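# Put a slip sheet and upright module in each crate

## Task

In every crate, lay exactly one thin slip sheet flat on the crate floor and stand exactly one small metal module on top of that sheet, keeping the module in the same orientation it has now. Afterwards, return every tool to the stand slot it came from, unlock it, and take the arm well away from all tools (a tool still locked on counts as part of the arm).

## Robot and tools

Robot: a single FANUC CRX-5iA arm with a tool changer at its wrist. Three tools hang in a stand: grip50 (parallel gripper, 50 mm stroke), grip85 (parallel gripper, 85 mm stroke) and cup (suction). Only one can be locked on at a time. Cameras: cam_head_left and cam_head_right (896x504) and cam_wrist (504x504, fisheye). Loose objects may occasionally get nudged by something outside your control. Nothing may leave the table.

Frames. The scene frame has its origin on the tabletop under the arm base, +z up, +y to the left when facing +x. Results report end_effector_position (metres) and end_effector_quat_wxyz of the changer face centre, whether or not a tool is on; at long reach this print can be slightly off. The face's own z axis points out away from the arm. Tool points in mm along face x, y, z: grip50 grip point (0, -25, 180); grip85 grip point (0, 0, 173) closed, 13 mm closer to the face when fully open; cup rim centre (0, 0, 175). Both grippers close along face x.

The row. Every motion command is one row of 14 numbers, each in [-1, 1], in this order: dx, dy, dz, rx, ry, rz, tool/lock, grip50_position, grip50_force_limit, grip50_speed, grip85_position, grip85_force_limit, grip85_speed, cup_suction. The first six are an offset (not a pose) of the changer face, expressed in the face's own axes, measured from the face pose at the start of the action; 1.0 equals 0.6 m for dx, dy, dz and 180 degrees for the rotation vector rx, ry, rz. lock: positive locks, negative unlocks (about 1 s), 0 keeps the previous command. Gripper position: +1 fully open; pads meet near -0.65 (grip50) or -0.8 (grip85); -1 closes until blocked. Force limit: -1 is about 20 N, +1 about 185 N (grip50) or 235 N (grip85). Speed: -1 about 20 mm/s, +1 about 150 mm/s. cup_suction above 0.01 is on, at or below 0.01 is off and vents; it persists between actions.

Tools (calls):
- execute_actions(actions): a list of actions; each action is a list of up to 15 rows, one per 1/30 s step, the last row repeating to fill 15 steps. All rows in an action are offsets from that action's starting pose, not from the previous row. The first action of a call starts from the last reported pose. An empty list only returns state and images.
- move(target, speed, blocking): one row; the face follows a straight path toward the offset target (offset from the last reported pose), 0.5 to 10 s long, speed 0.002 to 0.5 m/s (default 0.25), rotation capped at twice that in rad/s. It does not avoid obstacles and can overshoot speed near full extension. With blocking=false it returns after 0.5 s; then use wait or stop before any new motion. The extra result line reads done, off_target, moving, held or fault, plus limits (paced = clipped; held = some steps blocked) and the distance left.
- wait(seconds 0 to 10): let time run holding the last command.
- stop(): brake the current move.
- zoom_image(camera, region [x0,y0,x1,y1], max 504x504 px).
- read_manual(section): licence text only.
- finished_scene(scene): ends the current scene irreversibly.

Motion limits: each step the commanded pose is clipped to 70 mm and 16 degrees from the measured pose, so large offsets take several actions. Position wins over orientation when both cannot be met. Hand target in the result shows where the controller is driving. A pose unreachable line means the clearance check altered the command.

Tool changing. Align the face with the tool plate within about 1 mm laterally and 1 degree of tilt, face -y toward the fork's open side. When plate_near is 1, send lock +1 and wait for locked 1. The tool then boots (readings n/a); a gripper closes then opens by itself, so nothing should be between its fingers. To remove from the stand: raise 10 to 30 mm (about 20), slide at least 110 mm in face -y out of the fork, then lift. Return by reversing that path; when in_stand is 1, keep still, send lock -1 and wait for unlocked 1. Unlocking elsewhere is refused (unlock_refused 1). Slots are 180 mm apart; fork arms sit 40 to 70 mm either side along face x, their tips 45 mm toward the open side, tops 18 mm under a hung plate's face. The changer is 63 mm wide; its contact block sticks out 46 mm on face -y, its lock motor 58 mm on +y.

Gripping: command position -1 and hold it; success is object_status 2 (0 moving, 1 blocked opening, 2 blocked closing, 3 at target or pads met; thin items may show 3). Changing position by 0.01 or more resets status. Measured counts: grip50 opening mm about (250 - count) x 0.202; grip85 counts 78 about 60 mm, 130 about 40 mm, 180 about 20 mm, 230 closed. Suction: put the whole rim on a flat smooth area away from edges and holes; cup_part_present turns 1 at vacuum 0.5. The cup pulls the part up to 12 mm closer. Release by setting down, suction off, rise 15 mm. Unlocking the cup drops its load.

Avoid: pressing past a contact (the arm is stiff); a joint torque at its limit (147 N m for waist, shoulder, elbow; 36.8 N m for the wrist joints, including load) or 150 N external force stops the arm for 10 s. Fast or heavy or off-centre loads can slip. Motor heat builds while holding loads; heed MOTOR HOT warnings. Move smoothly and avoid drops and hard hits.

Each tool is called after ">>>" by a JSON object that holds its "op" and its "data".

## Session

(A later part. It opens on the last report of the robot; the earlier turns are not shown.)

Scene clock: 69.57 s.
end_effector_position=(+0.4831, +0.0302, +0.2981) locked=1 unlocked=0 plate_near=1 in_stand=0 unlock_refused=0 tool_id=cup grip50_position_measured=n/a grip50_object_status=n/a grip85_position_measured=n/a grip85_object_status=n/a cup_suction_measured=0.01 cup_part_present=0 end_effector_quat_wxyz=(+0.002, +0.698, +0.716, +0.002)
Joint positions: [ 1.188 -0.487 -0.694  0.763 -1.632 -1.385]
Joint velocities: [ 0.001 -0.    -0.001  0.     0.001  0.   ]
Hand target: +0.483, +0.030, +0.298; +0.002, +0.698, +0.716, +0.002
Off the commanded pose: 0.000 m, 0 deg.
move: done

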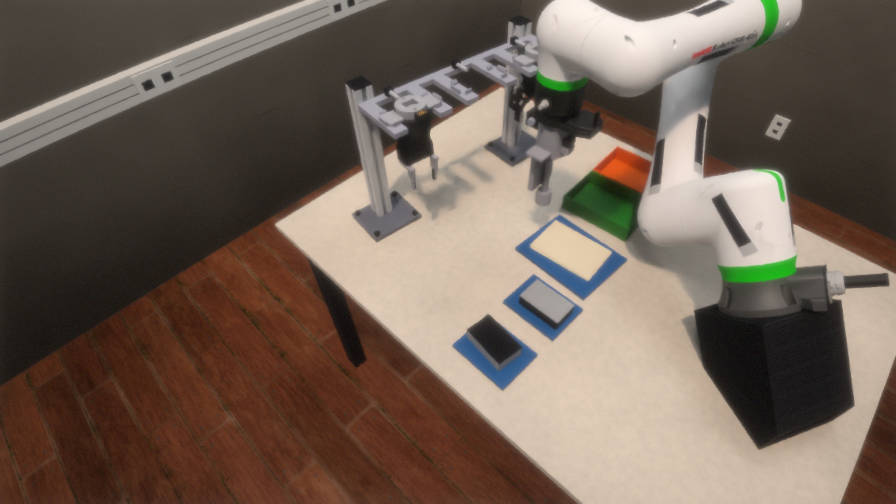

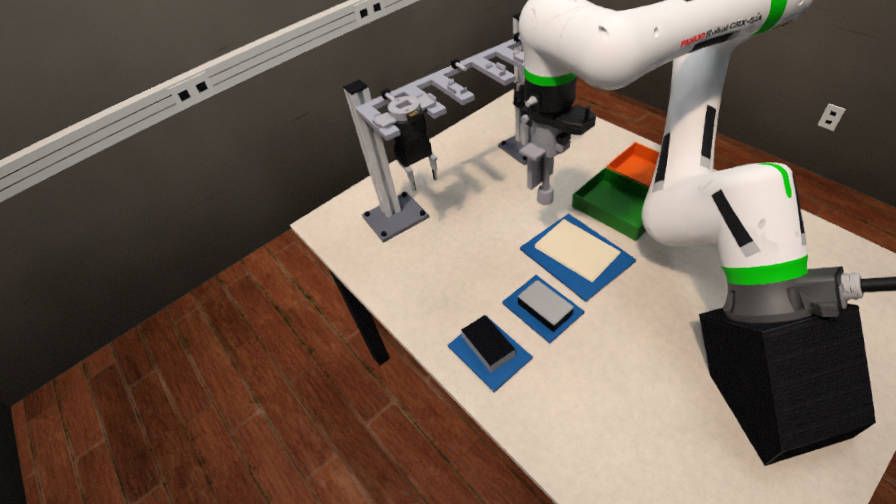

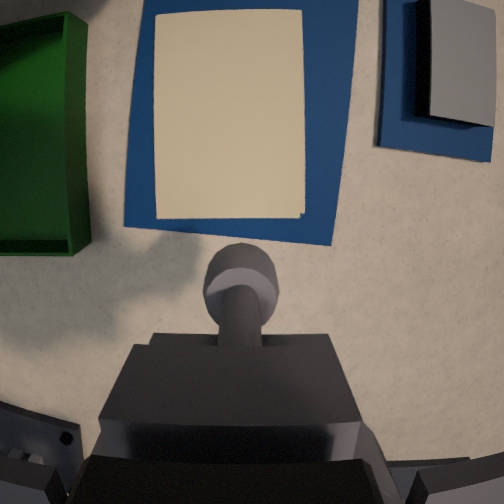

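>>> {"op": "move", "data": {"target": [-0.017,-0.173,0.16,0,0,-0.008,0,0,0,0,0,0,0,0], "speed": 0.2}}

>>> {"op": "move", "data": {"target": [0,0,0.031,0,0,0,0,0,0,0,0,0,0,1], "speed": 0.03}}

Scene clock: 73.23 s.
end_effector_position=(+0.3801, +0.0176, +0.2016) locked=1 unlocked=0 plate_near=1 in_stand=0 unlock_refused=0 tool_id=cup grip50_position_measured=n/a grip50_object_status=n/a grip85_position_measured=n/a grip85_object_status=n/a cup_suction_measured=0.01 cup_part_present=0 end_effector_quat_wxyz=(+0.001, +0.689, +0.725, +0.003)
Joint positions: [ 1.236 -0.653 -1.064  0.748 -1.514 -1.533]
Joint velocities: [ 0.001 -0.    -0.    -0.001 -0.002 -0.001]
Hand target: +0.380, +0.017, +0.202; +0.002, +0.689, +0.725, +0.002
Off the commanded pose: 0.000 m, 0 deg.
move: done

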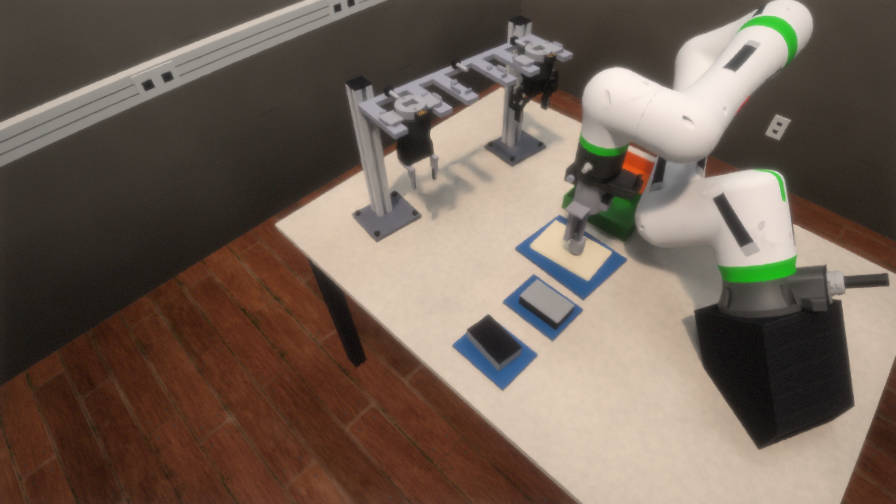

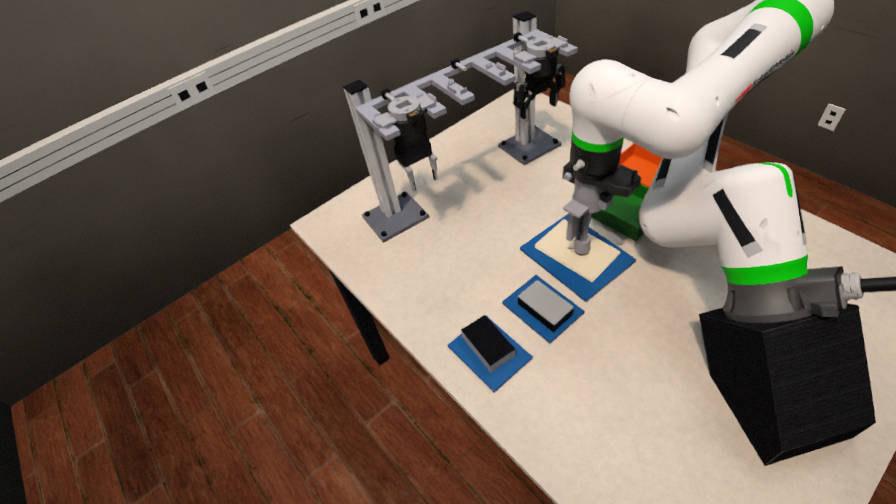

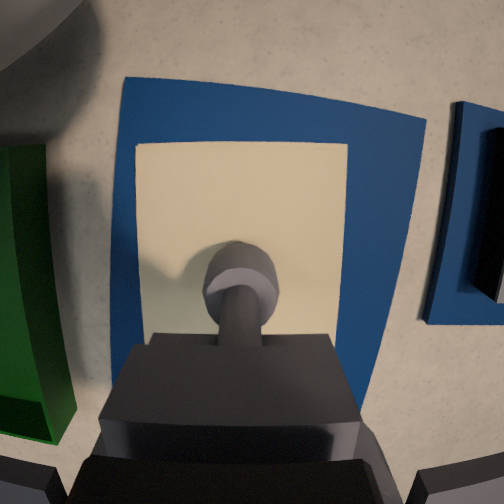

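Scene clock: 74.10 s.
end_effector_position=(+0.3802, +0.0177, +0.1831) locked=1 unlocked=0 plate_near=1 in_stand=0 unlock_refused=0 tool_id=cup grip50_position_measured=n/a grip50_object_status=n/a grip85_position_measured=n/a grip85_object_status=n/a cup_suction_measured=0.94 cup_part_present=1 end_effector_quat_wxyz=(+0.002, +0.689, +0.725, +0.003)
Joint positions: [ 1.149 -0.628 -1.091  0.783 -1.423 -1.511]
Joint velocities: [ 0.001  0.    -0.     0.     0.     0.   ]
Hand target: +0.380, +0.018, +0.183; +0.002, +0.689, +0.725, +0.003
Off the commanded pose: 0.000 m, 0 deg.
move: done

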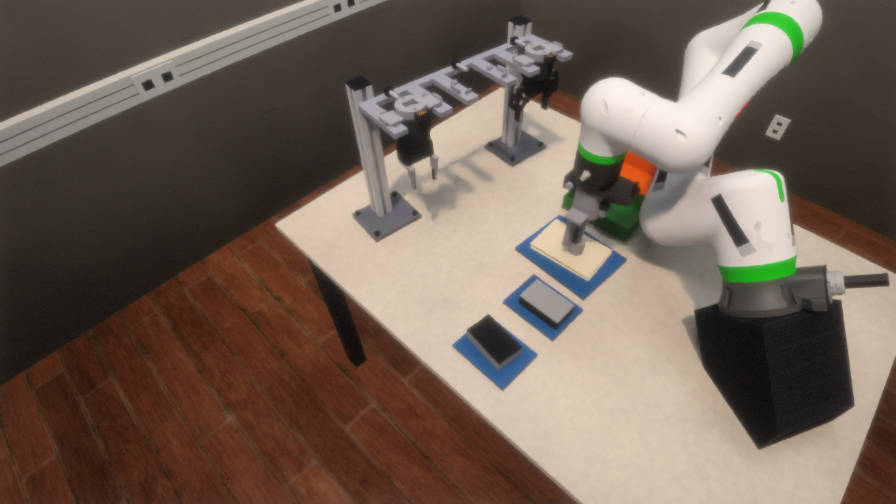

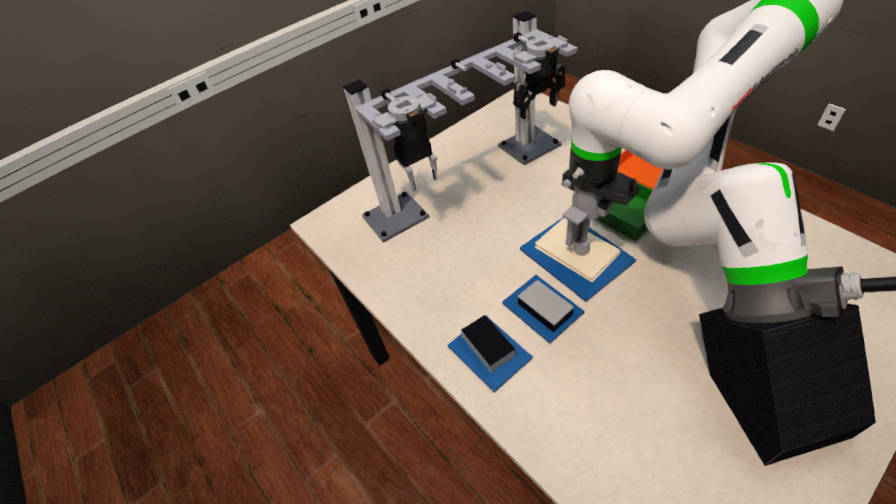

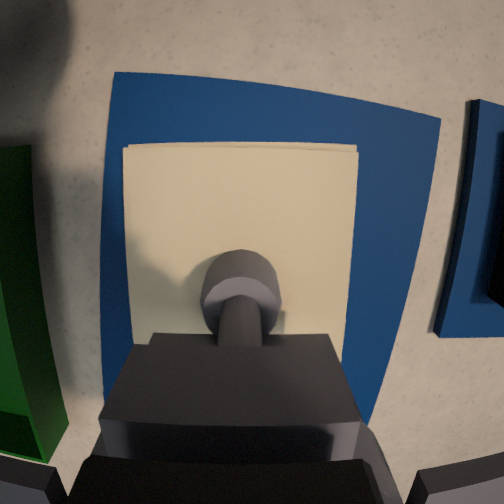

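>>> {"op": "move", "data": {"target": [0,0,-0.075,0,0,0,0,0,0,0,0,0,0,1], "speed": 0.08}}

>>> {"op": "move", "data": {"target": [-0.1,0.25,0,0,0,0,0,0,0,0,0,0,0,1], "speed": 0.2}}

>>> {"op": "move", "data": {"target": [-0.43,0,0,0,0,0,0,0,0,0,0,0,0,1], "speed": 0.2}}

Scene clock: 78.47 s.
end_effector_position=(+0.3800, +0.0175, +0.2280) locked=1 unlocked=0 plate_near=1 in_stand=0 unlock_refused=0 tool_id=cup grip50_position_measured=n/a grip50_object_status=n/a grip85_position_measured=n/a grip85_object_status=n/a cup_suction_measured=0.95 cup_part_present=1 end_effector_quat_wxyz=(+0.001, +0.689, +0.725, +0.002)
Joint positions: [ 1.355 -0.677 -1.023  0.703 -1.637 -1.572]
Joint velocities: [ 0.001  0.     0.     0.001 -0.001  0.   ]
Hand target: +0.380, +0.017, +0.228; +0.001, +0.689, +0.725, +0.002
Off the commanded pose: 0.000 m, 0 deg.
move: done

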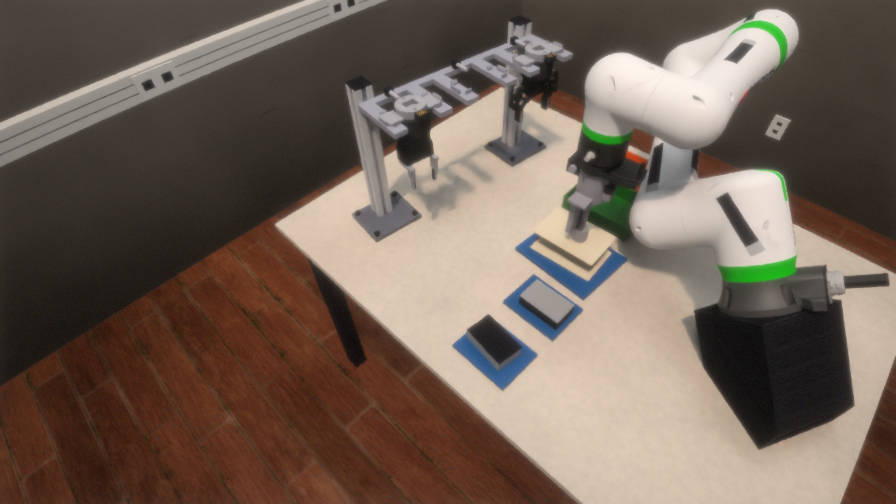

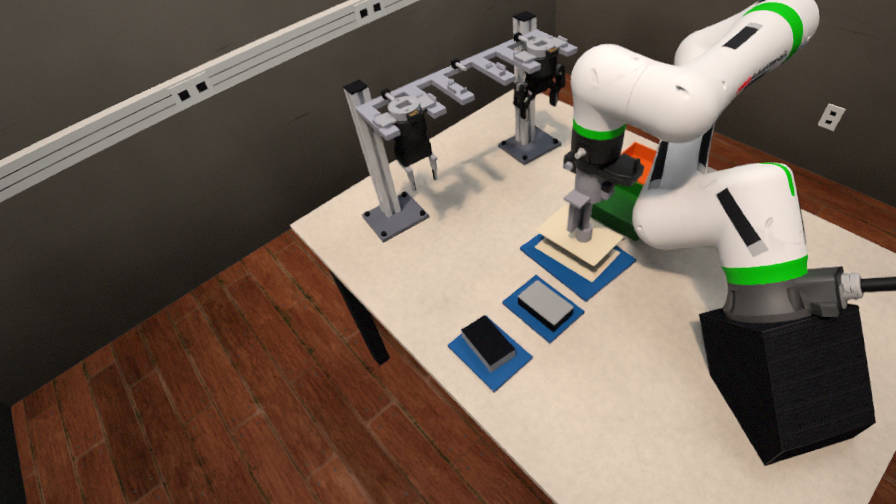

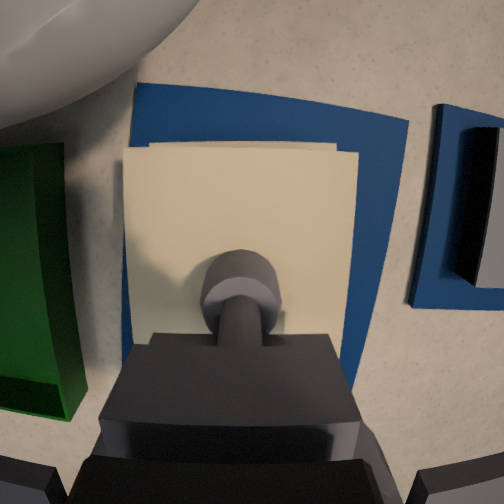

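Scene clock: 79.73 s.
end_effector_position=(+0.5328, -0.0346, +0.2288) locked=1 unlocked=0 plate_near=1 in_stand=0 unlock_refused=0 tool_id=cup grip50_position_measured=n/a grip50_object_status=n/a grip85_position_measured=n/a grip85_object_status=n/a cup_suction_measured=0.95 cup_part_present=1 end_effector_quat_wxyz=(+0.002, +0.689, +0.725, +0.002)
Joint positions: [ 0.76  -0.495 -0.698  0.826 -1.334 -1.063]
Joint velocities: [0.    0.    0.001 0.    0.002 0.001]
Hand target: +0.533, -0.035, +0.229; +0.002, +0.689, +0.725, +0.002
Off the commanded pose: 0.000 m, 0 deg.
move: done

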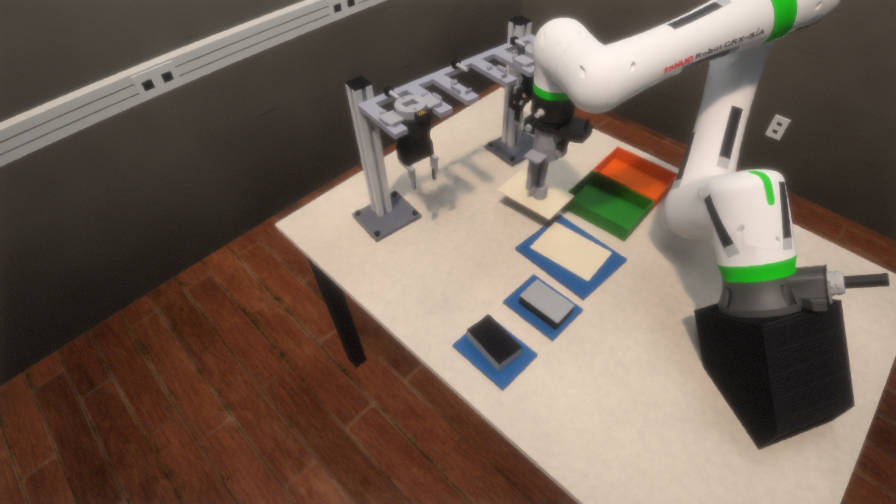

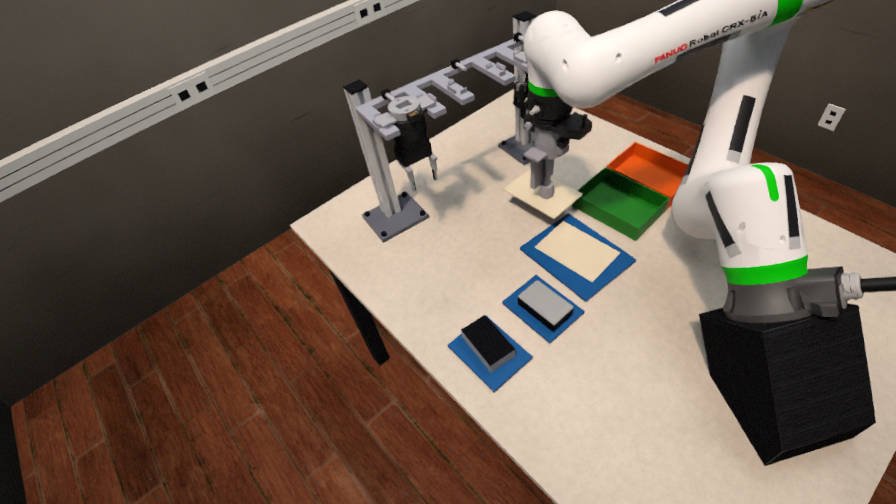

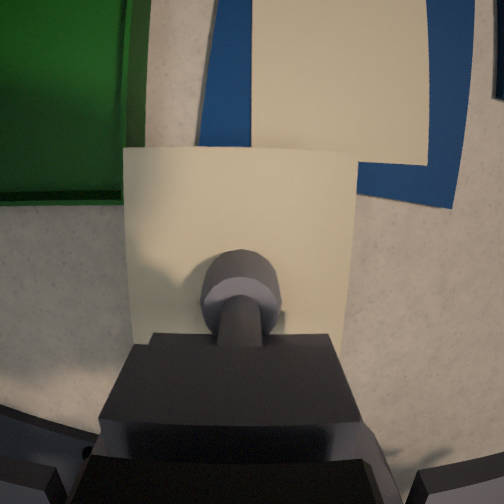

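Scene clock: 81.50 s.
end_effector_position=(+0.5465, -0.2918, +0.2287) locked=1 unlocked=0 plate_near=1 in_stand=0 unlock_refused=0 tool_id=cup grip50_position_measured=n/a grip50_object_status=n/a grip85_position_measured=n/a grip85_object_status=n/a cup_suction_measured=0.95 cup_part_present=1 end_effector_quat_wxyz=(+0.002, +0.688, +0.726, +0.002)
Joint positions: [-0.053 -0.599 -0.442  0.497 -1.083 -0.146]
Joint velocities: [-0.    -0.     0.001 -0.001  0.001  0.002]
Hand target: +0.546, -0.292, +0.229; +0.001, +0.688, +0.725, +0.001
Off the commanded pose: 0.001 m, 0 deg.
move: done

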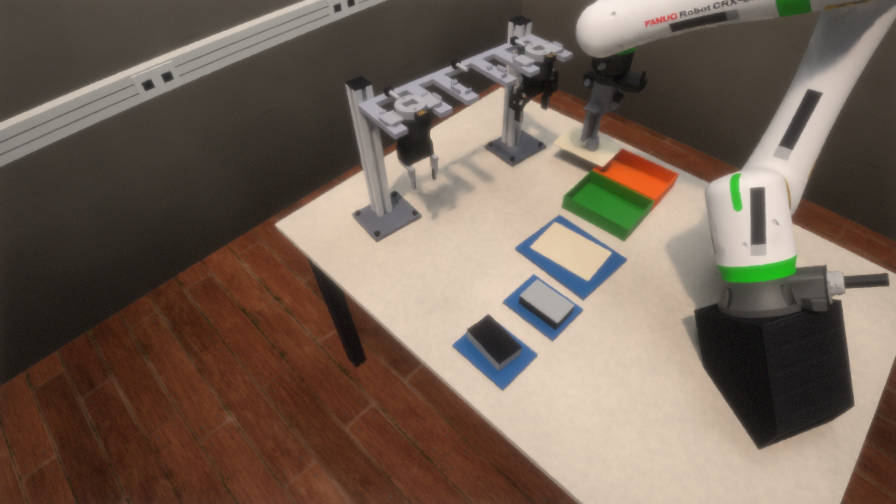

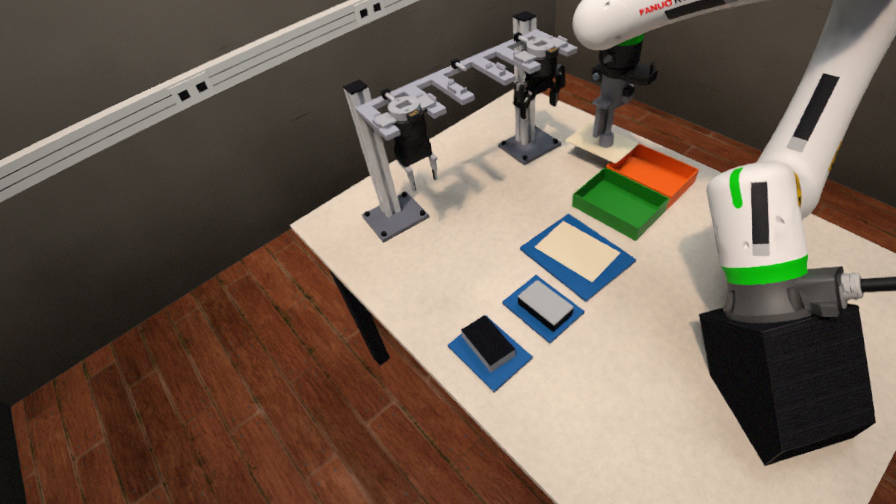

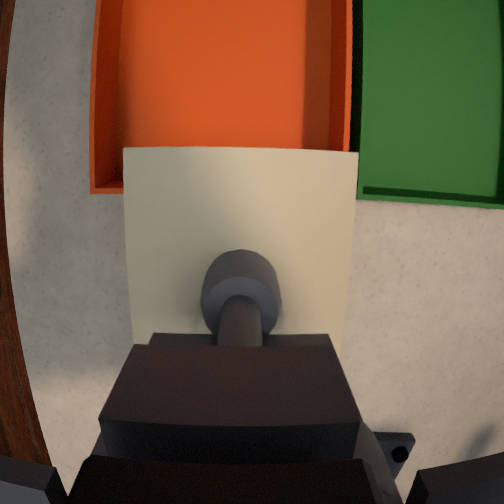

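>>> {"op": "move", "data": {"target": [-0.018,-0.233,0.01,0,0,0.004,0,0,0,0,0,0,0,1], "speed": 0.2}}

Scene clock: 84.60 s.
end_effector_position=(+0.4076, -0.3100, +0.2219) locked=1 unlocked=0 plate_near=1 in_stand=0 unlock_refused=0 tool_id=cup grip50_position_measured=n/a grip50_object_status=n/a grip85_position_measured=n/a grip85_object_status=n/a cup_suction_measured=0.95 cup_part_present=1 end_effector_quat_wxyz=(+0.001, +0.693, +0.721, +0.002)
Joint positions: [-0.255 -0.872 -0.699  0.356 -1.015  0.059]
Joint velocities: [-0.002  0.     0.002 -0.001  0.001  0.001]
Hand target: +0.408, -0.310, +0.222; +0.001, +0.693, +0.721, +0.002
Off the commanded pose: 0.000 m, 0 deg.
move: done

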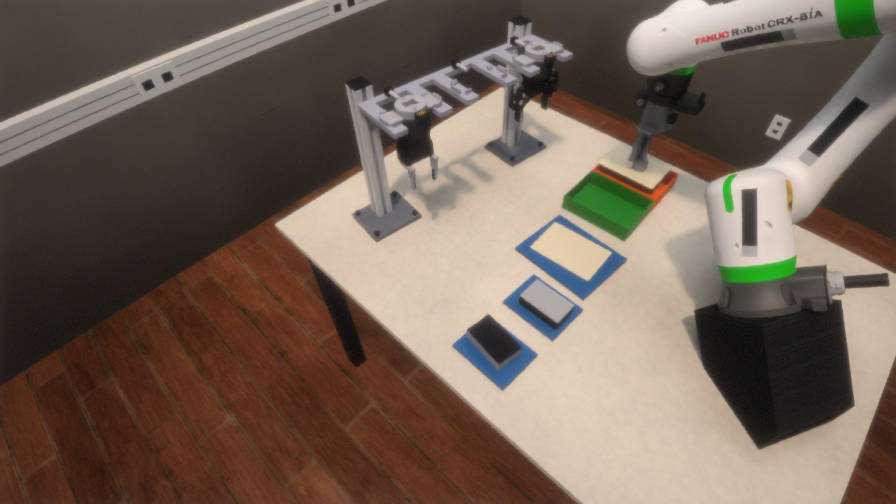

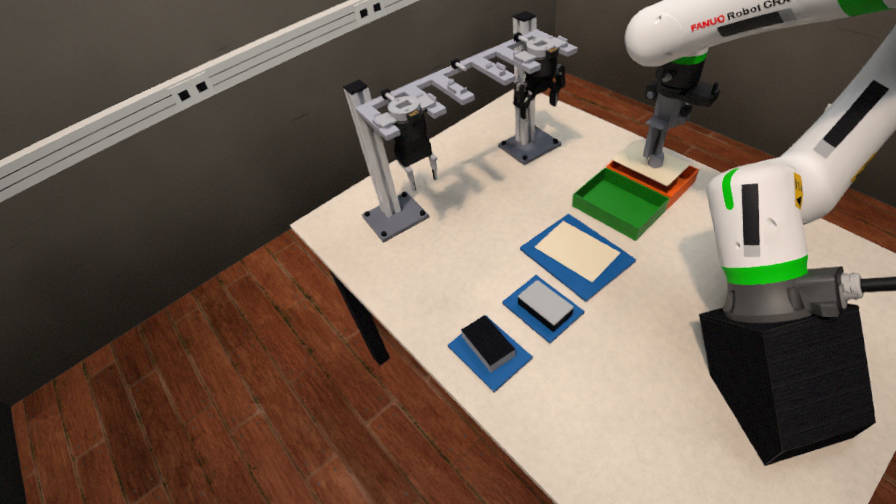

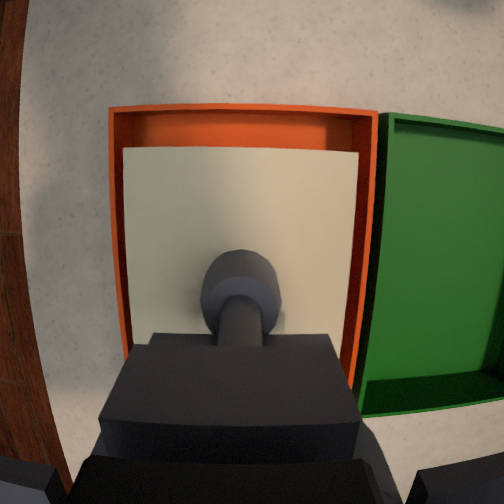

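>>> {"op": "move", "data": {"target": [0.002,-0.02,0,0,0,0,0,0,0,0,0,0,0,1], "speed": 0.05}}

Scene clock: 99.80 s.
end_effector_position=(+0.3956, -0.3093, +0.2218) locked=1 unlocked=0 plate_near=1 in_stand=0 unlock_refused=0 tool_id=cup grip50_position_measured=n/a grip50_object_status=n/a grip85_position_measured=n/a grip85_object_status=n/a cup_suction_measured=0.95 cup_part_present=1 end_effector_quat_wxyz=(+0.001, +0.693, +0.721, +0.002)
Joint positions: [-0.268 -0.899 -0.721  0.344 -1.015  0.075]
Joint velocities: [-0.002 -0.    -0.001 -0.001 -0.001 -0.001]
Hand target: +0.396, -0.309, +0.222; +0.001, +0.693, +0.721, +0.002
Off the commanded pose: 0.000 m, 0 deg.
move: done

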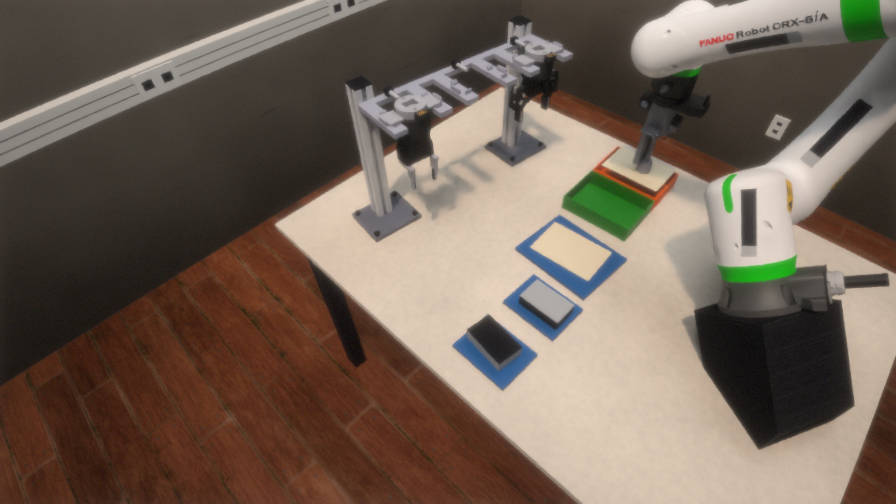

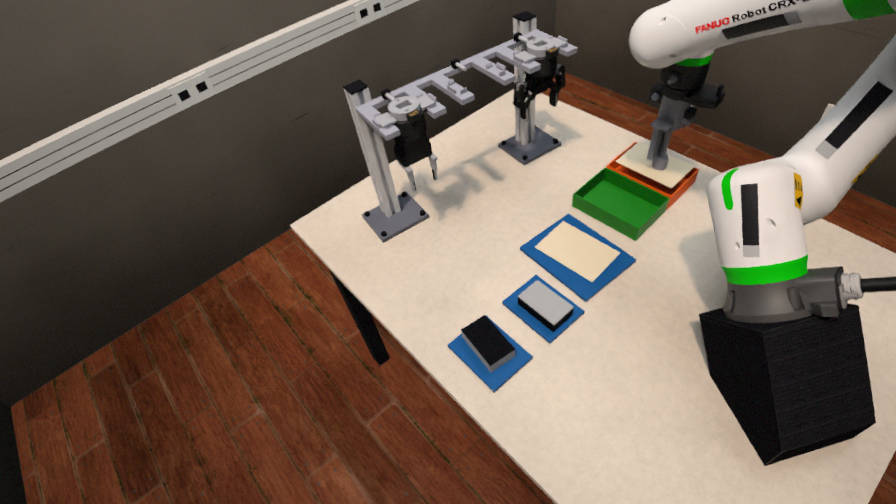

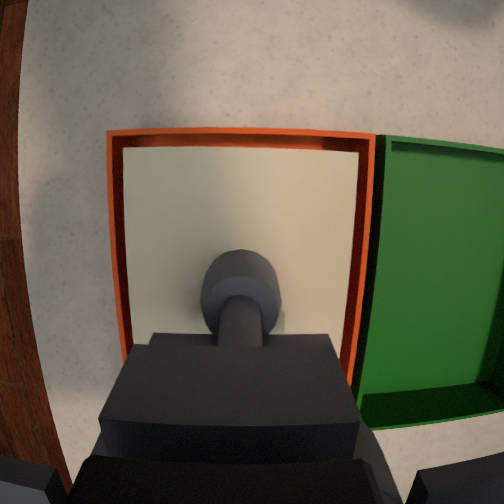

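>>> {"op": "move", "data": {"target": [0,0,0.05,0,0,0,0,0,0,0,0,0,0,1], "speed": 0.04}}

Scene clock: 102.17 s.
end_effector_position=(+0.3958, -0.3092, +0.1918) locked=1 unlocked=0 plate_near=1 in_stand=0 unlock_refused=0 tool_id=cup grip50_position_measured=n/a grip50_object_status=n/a grip85_position_measured=n/a grip85_object_status=n/a cup_suction_measured=0.95 cup_part_present=1 end_effector_quat_wxyz=(+0.001, +0.692, +0.721, +0.002)
Joint positions: [-0.33  -0.831 -0.745  0.317 -0.908  0.11 ]
Joint velocities: [-0.     0.    -0.    -0.     0.001  0.001]
Hand target: +0.396, -0.309, +0.192; +0.001, +0.692, +0.721, +0.002
Off the commanded pose: 0.000 m, 0 deg.
move: done

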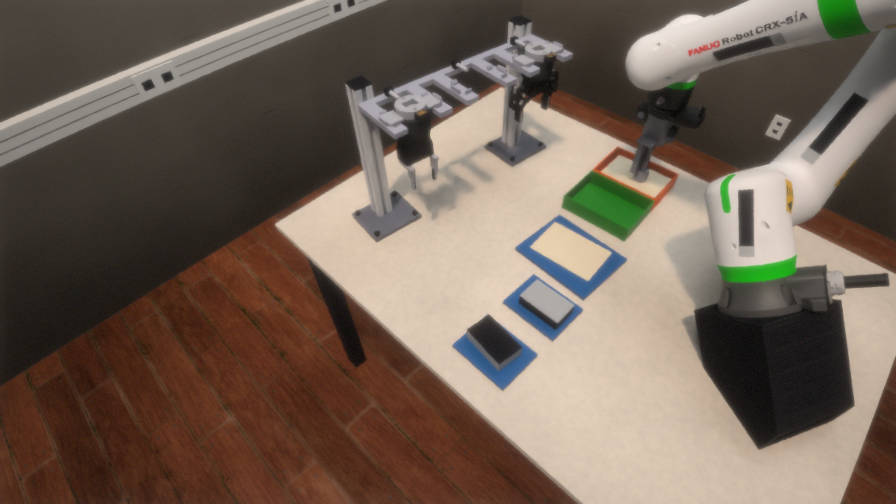

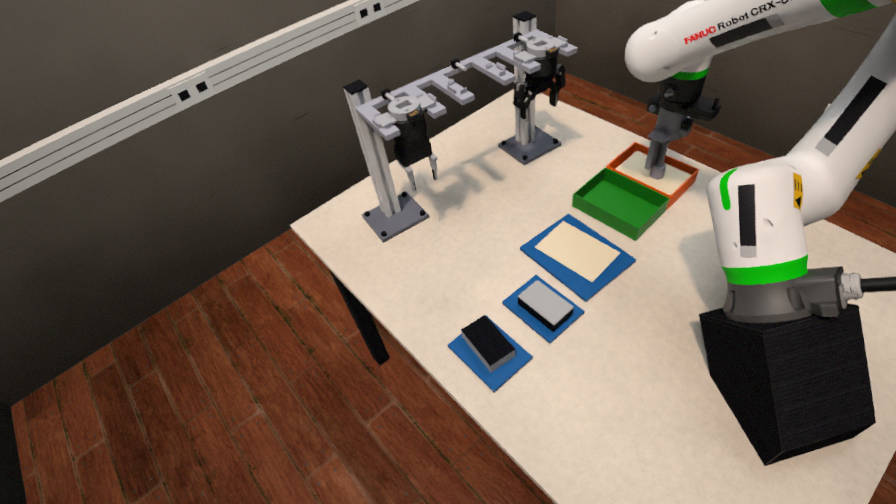

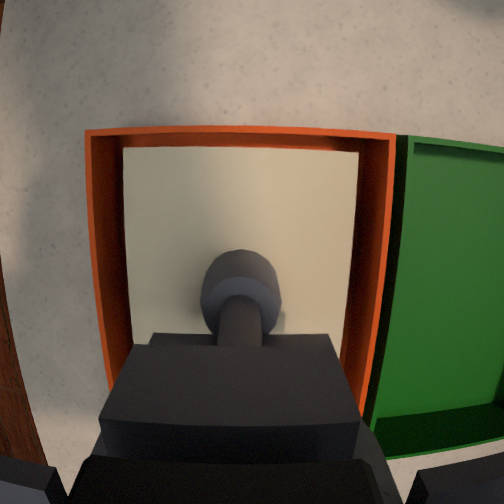

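>>> {"op": "move", "data": {"target": [0,0,0.026,0,0,0,0,0,0,0,0,0,0,1], "speed": 0.02}}

>>> {"op": "execute_actions", "data": {"actions": [[[0,0,0,0,0,0,0,0,0,0,0,0,0,0]],[[0,0,0,0,0,0,0,0,0,0,0,0,0,0]]]}}

>>> {"op": "move", "data": {"target": [0,0,-0.085,0,0,0,0,0,0,0,0,0,0,0], "speed": 0.06}}

>>> {"op": "move", "data": {"target": [0.24,0.25,0,0,0,0,0,0,0,0,0,0,0,0]}}

Scene clock: 110.27 s.
end_effector_position=(+0.3960, -0.3092, +0.1762) locked=1 unlocked=0 plate_near=1 in_stand=0 unlock_refused=0 tool_id=cup grip50_position_measured=n/a grip50_object_status=n/a grip85_position_measured=n/a grip85_object_status=n/a cup_suction_measured=0.95 cup_part_present=1 end_effector_quat_wxyz=(+0.001, +0.692, +0.722, +0.002)
Joint positions: [-0.356 -0.793 -0.756  0.307 -0.854  0.122]
Joint velocities: [-0.001  0.    -0.    -0.    -0.001  0.002]
Hand target: +0.396, -0.309, +0.176; +0.001, +0.692, +0.722, +0.002
Off the commanded pose: 0.000 m, 0 deg.
move: done

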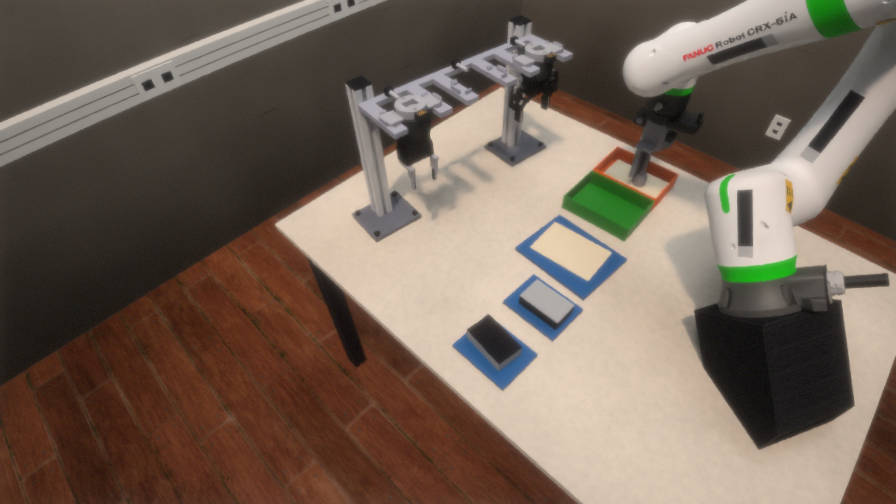

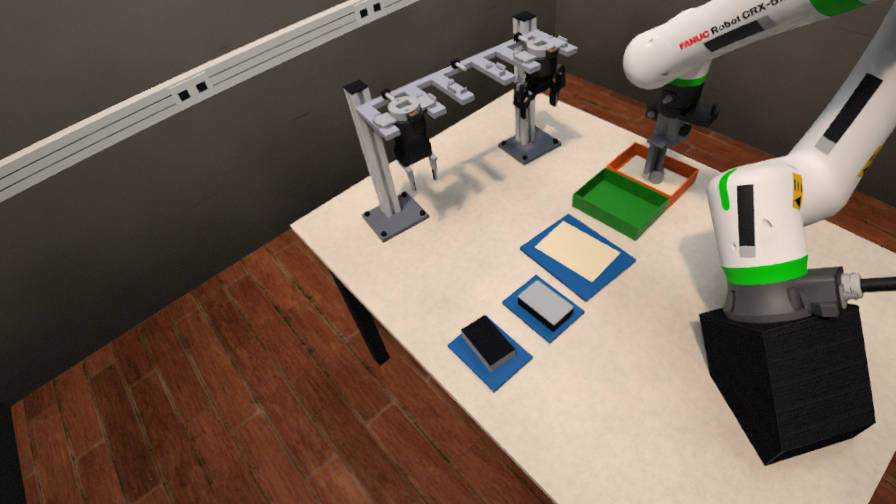

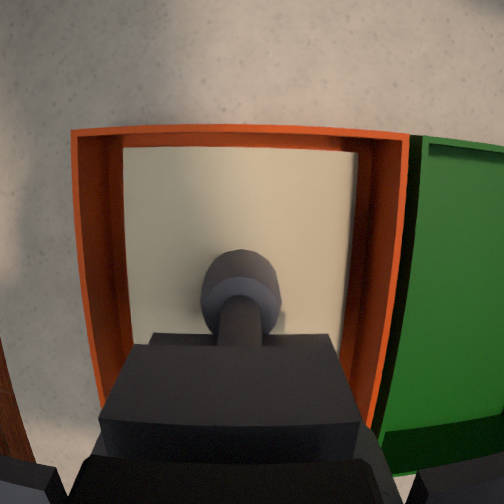

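Scene clock: 111.27 s.
end_effector_position=(+0.3960, -0.3092, +0.1762) locked=1 unlocked=0 plate_near=1 in_stand=0 unlock_refused=0 tool_id=cup grip50_position_measured=n/a grip50_object_status=n/a grip85_position_measured=n/a grip85_object_status=n/a cup_suction_measured=0.01 cup_part_present=0 end_effector_quat_wxyz=(+0.001, +0.692, +0.722, +0.002)
Joint positions: [-0.356 -0.793 -0.756  0.307 -0.854  0.122]
Joint velocities: [ 0.001 -0.001  0.001 -0.001 -0.001 -0.001]
Hand target: +0.396, -0.309, +0.176; +0.001, +0.692, +0.722, +0.002
Off the commanded pose: 0.000 m, 0 deg.

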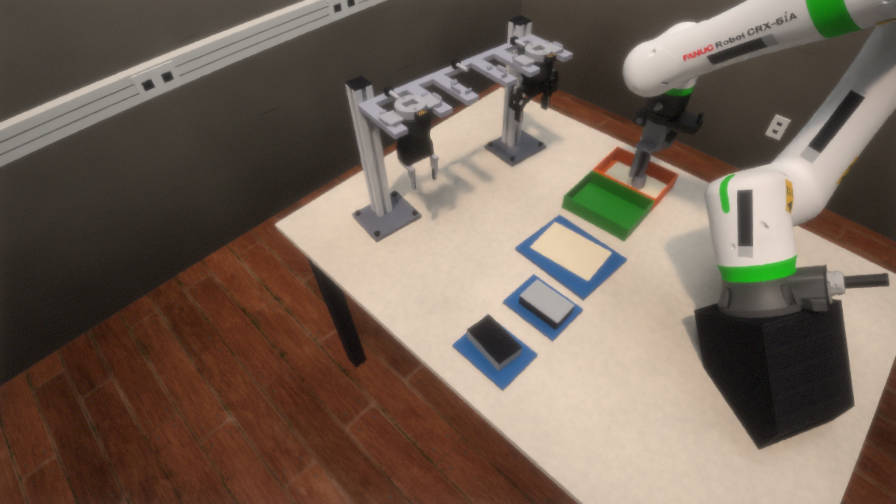

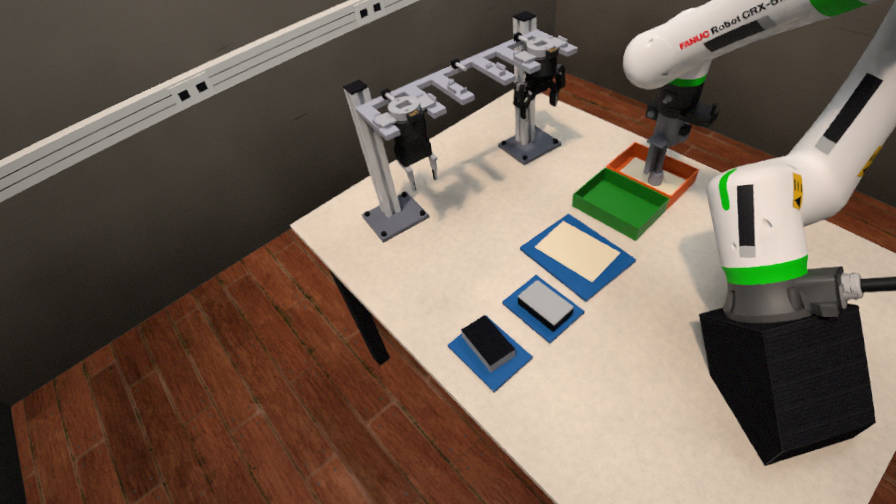

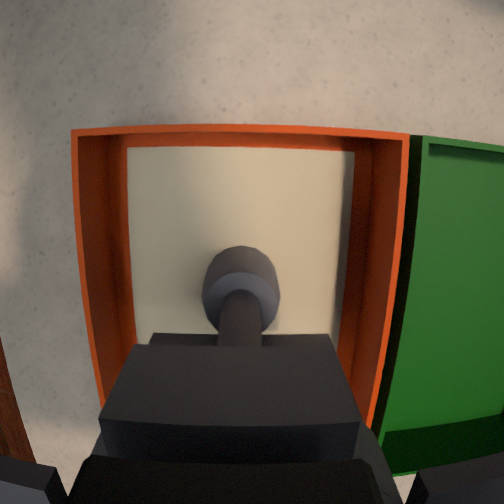

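Scene clock: 112.43 s.
end_effector_position=(+0.3956, -0.3094, +0.2273) locked=1 unlocked=0 plate_near=1 in_stand=0 unlock_refused=0 tool_id=cup grip50_position_measured=n/a grip50_object_status=n/a grip85_position_measured=n/a grip85_object_status=n/a cup_suction_measured=0.01 cup_part_present=0 end_effector_quat_wxyz=(+0.002, +0.693, +0.721, +0.002)
Joint positions: [-0.255 -0.911 -0.717  0.351 -1.035  0.067]
Joint velocities: [ 0.    -0.001  0.     0.001 -0.001 -0.001]
Hand target: +0.395, -0.309, +0.227; +0.001, +0.693, +0.721, +0.002
Off the commanded pose: 0.000 m, 0 deg.
move: done

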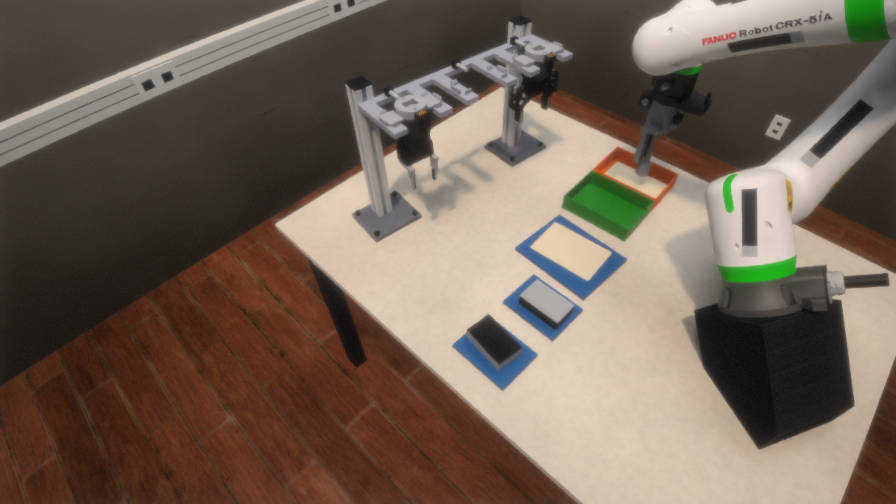

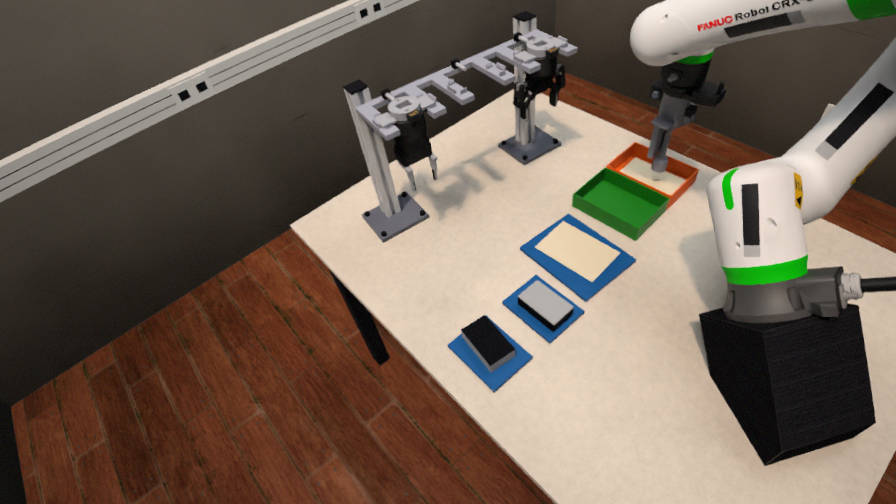

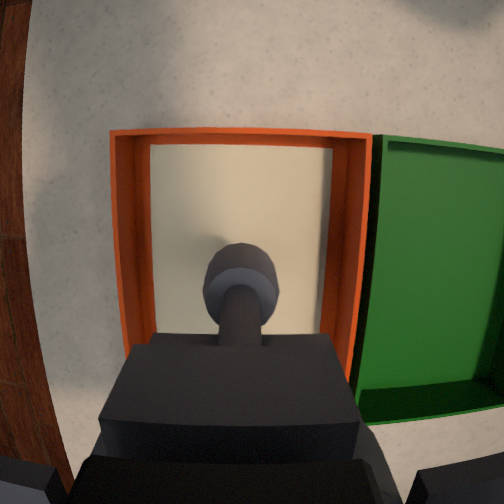

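Scene clock: 113.70 s.
end_effector_position=(+0.5396, -0.1598, +0.2283) locked=1 unlocked=0 plate_near=1 in_stand=0 unlock_refused=0 tool_id=cup grip50_position_measured=n/a grip50_object_status=n/a grip85_position_measured=n/a grip85_object_status=n/a cup_suction_measured=0.01 cup_part_present=0 end_effector_quat_wxyz=(+0.002, +0.693, +0.721, +0.002)
Joint positions: [ 0.439 -0.637 -0.644  0.754 -1.244 -0.697]
Joint velocities: [ 0.     0.001  0.001 -0.     0.003  0.002]
Hand target: +0.540, -0.160, +0.228; +0.002, +0.693, +0.721, +0.002
Off the commanded pose: 0.000 m, 0 deg.
move: done

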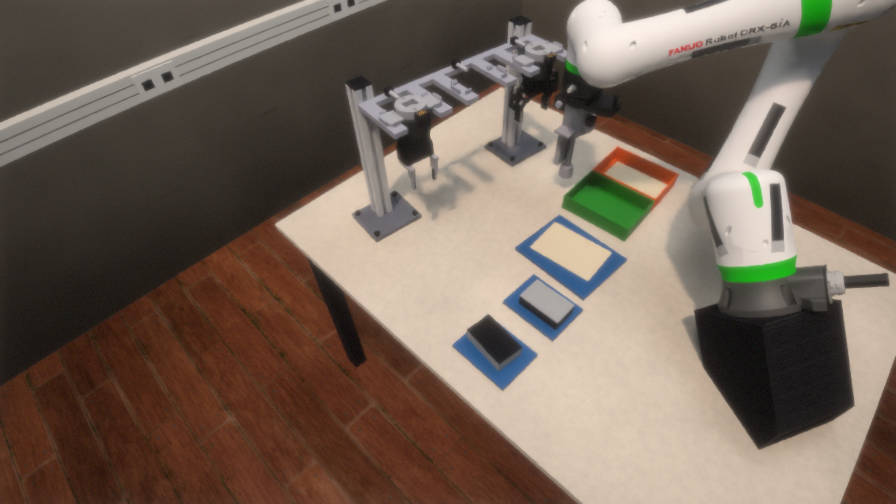

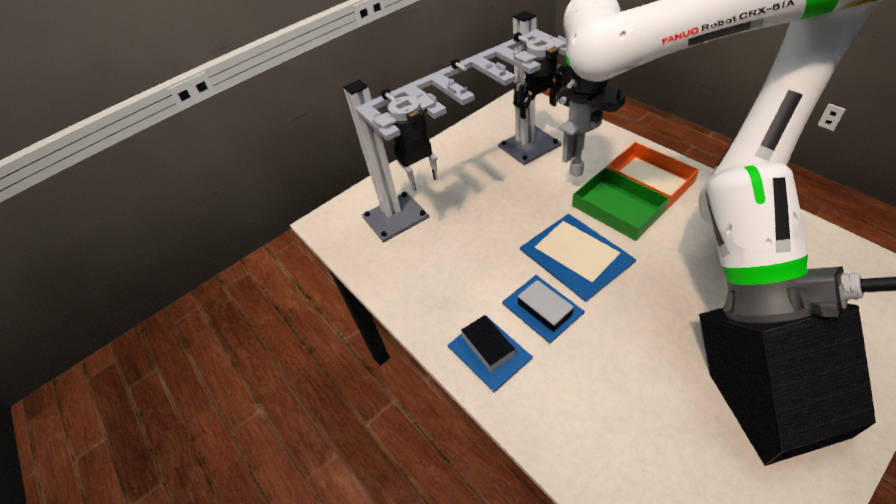

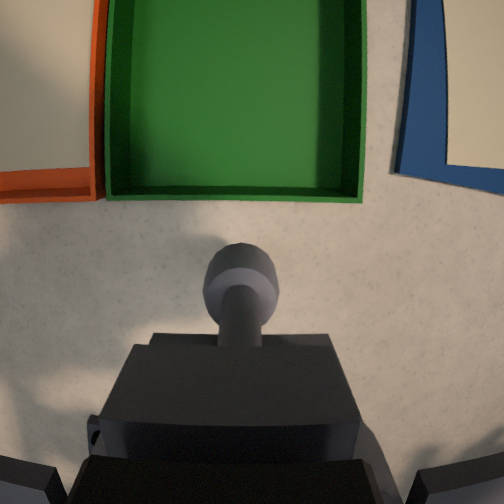

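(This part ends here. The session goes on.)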